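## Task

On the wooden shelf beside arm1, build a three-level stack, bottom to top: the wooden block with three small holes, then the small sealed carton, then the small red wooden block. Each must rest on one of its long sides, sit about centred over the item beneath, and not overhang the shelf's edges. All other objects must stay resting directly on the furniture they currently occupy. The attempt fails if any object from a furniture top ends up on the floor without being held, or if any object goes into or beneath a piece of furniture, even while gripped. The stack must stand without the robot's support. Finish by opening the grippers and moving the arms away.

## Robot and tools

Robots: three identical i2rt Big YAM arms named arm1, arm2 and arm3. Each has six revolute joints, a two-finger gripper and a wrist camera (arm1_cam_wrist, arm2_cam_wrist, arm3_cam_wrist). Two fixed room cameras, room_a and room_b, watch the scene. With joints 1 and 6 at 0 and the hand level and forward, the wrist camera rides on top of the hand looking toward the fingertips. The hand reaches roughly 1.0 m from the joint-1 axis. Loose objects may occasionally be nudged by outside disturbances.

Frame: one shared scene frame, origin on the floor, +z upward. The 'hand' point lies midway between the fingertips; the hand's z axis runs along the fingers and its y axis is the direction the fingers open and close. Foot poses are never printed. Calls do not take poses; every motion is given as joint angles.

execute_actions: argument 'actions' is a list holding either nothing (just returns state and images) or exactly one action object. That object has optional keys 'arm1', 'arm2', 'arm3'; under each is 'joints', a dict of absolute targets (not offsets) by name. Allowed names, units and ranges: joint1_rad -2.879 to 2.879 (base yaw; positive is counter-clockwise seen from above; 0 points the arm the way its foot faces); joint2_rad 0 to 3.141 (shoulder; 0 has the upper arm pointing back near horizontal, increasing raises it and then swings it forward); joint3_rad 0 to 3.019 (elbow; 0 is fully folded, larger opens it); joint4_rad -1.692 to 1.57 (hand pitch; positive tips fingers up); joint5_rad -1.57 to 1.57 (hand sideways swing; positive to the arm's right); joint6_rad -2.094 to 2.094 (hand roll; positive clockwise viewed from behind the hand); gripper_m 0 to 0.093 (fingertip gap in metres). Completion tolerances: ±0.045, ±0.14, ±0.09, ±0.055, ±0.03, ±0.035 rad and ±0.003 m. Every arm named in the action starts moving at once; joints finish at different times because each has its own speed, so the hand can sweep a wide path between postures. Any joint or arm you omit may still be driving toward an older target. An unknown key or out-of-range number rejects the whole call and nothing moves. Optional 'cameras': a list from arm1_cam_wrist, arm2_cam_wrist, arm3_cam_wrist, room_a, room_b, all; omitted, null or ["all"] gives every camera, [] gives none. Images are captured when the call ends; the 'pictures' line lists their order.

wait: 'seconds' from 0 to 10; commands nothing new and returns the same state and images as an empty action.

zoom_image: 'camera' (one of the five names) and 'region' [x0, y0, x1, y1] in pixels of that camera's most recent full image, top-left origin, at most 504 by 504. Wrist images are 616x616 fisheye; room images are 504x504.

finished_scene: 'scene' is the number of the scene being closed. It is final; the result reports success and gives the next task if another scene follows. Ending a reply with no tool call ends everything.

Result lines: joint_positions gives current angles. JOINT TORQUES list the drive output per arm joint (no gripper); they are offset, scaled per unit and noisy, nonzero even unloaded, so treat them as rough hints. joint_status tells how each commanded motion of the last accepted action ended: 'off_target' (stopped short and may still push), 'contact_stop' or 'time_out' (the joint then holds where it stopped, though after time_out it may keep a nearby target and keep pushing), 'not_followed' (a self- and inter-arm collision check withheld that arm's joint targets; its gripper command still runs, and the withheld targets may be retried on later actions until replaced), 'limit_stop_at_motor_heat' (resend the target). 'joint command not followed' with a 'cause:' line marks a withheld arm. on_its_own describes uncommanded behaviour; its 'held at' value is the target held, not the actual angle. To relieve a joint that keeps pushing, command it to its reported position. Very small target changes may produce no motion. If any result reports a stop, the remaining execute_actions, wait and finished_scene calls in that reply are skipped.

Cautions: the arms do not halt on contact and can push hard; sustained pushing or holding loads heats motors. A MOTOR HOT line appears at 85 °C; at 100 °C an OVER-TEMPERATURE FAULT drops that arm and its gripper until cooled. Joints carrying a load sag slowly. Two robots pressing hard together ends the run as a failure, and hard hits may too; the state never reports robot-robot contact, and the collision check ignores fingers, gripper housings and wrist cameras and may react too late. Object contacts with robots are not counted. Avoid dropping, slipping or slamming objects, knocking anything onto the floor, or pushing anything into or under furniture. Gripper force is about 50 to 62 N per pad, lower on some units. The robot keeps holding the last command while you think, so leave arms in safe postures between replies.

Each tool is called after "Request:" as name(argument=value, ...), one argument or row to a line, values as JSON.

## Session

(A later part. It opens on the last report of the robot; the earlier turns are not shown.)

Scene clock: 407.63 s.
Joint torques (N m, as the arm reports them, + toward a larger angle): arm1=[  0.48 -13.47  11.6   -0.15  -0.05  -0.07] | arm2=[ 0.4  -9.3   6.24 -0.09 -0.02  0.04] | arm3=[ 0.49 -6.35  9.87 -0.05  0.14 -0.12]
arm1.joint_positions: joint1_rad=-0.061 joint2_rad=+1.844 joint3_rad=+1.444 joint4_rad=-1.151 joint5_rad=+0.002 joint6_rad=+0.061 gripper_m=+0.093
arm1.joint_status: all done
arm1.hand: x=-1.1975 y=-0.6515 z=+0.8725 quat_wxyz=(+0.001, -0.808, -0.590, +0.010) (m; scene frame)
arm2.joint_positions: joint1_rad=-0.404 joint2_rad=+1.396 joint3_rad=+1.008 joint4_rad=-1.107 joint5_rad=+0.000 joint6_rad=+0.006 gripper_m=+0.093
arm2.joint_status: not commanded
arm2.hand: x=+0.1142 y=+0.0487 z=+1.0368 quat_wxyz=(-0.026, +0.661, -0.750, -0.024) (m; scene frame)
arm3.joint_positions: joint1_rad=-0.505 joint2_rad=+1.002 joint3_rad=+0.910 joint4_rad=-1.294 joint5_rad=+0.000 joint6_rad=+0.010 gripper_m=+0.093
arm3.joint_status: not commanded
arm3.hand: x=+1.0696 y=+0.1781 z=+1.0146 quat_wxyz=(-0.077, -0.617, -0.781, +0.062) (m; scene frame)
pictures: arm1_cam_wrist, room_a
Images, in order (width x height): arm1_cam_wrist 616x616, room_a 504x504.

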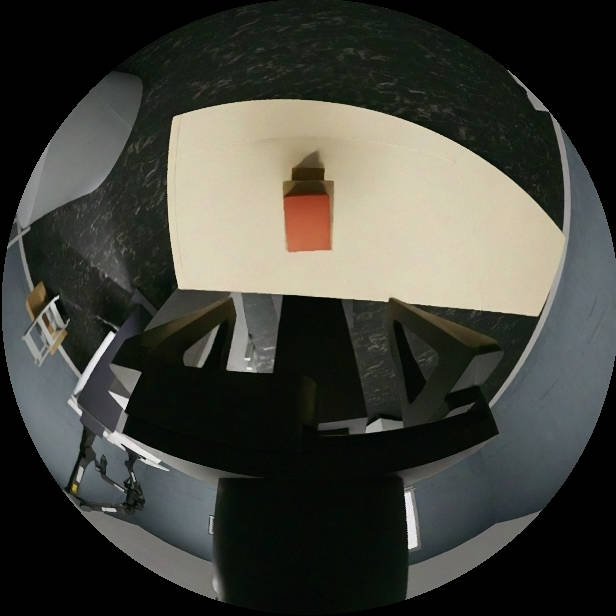

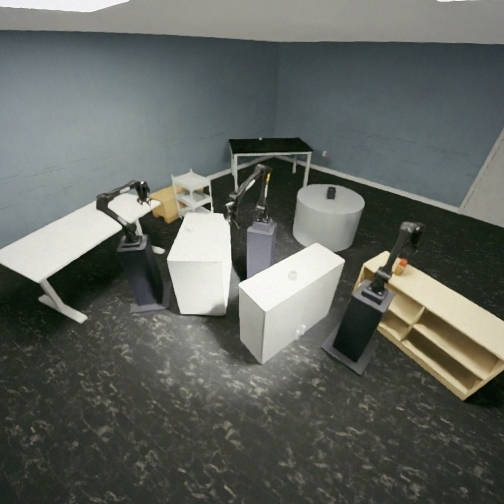

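Request:
execute_actions(
  actions=[
    {"arm1":{"joints":{"joint2_rad":1.45,"joint3_rad":1.3}}},
  ],
  cameras=["arm1_cam_wrist","room_a","room_b"],
)

Request:
zoom_image(
  camera="room_a",
  region=[370, 240, 430, 290],
)

Request:
zoom_image(
  camera="room_b",
  region=[115, 155, 175, 205],
)

Scene clock: 417.40 s.
Joint torques (N m, as the arm reports them, + toward a larger angle): arm1=[ 0.54 -9.17 12.45  0.58 -0.05 -0.07] | arm2=[ 0.21 -9.09  6.32 -0.19  0.03  0.03] | arm3=[ 0.47 -6.37  9.87 -0.05  0.14 -0.12]
arm1.joint_positions: joint1_rad=-0.061 joint2_rad=+1.437 joint3_rad=+1.287 joint4_rad=-1.157 joint5_rad=+0.002 joint6_rad=+0.061 gripper_m=+0.093
arm1.joint_status: all done
arm1.hand: x=-1.1800 y=-0.5893 z=+1.0113 quat_wxyz=(-0.077, -0.801, -0.585, +0.104) (m; scene frame)
arm2.joint_positions: joint1_rad=-0.404 joint2_rad=+1.396 joint3_rad=+1.008 joint4_rad=-1.107 joint5_rad=+0.000 joint6_rad=+0.006 gripper_m=+0.093
arm2.joint_status: not commanded
arm2.hand: x=+0.1142 y=+0.0487 z=+1.0368 quat_wxyz=(-0.026, +0.661, -0.750, -0.024) (m; scene frame)
arm3.joint_positions: joint1_rad=-0.505 joint2_rad=+1.002 joint3_rad=+0.910 joint4_rad=-1.294 joint5_rad=+0.000 joint6_rad=+0.010 gripper_m=+0.093
arm3.joint_status: not commanded
arm3.hand: x=+1.0696 y=+0.1781 z=+1.0146 quat_wxyz=(-0.077, -0.617, -0.781, +0.062) (m; scene frame)
pictures: arm1_cam_wrist, room_a, room_b
Images, in order (width x height): arm1_cam_wrist 616x616, room_a 504x504, room_b 504x504.

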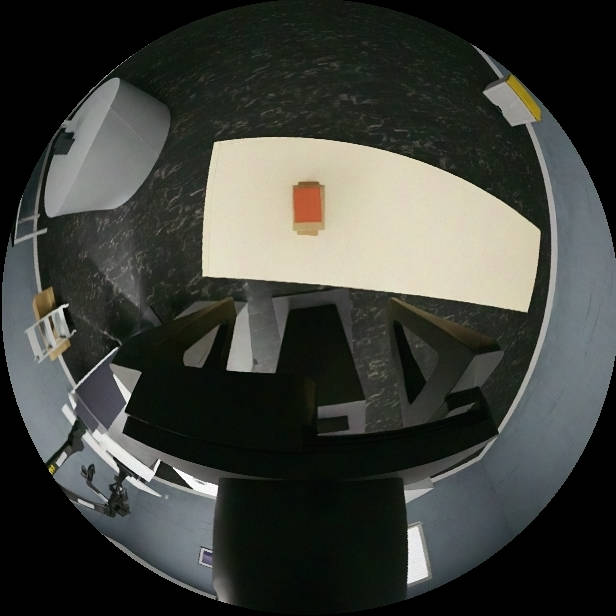

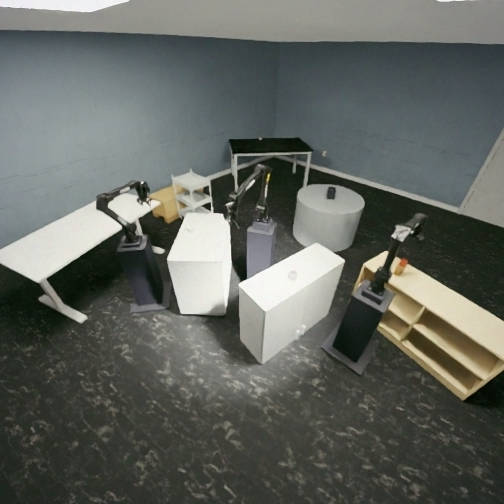

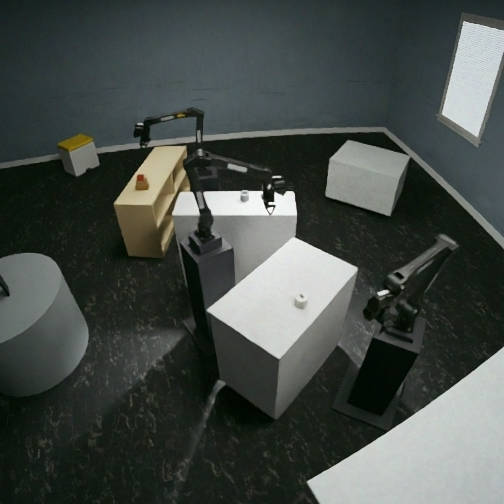

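Region (370, 240, 430, 290) of room_a's 504x504 image, scaled by 8.400, with more detail than that image has.

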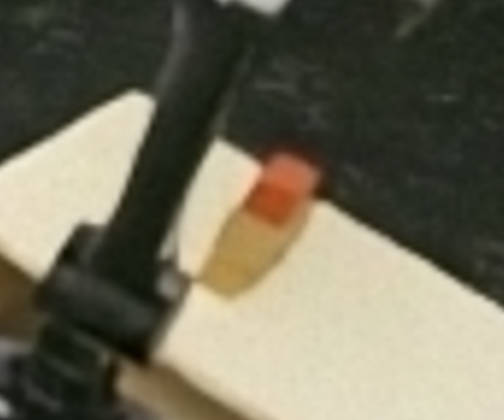

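Region (115, 155, 175, 205) of room_b's 504x504 image, scaled by 8.400, with more detail than that image has.

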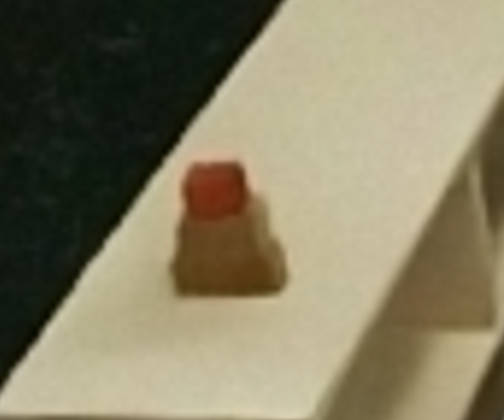

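Request:
finished_scene(
  scene=2,
)

The scene is finished: the task was done.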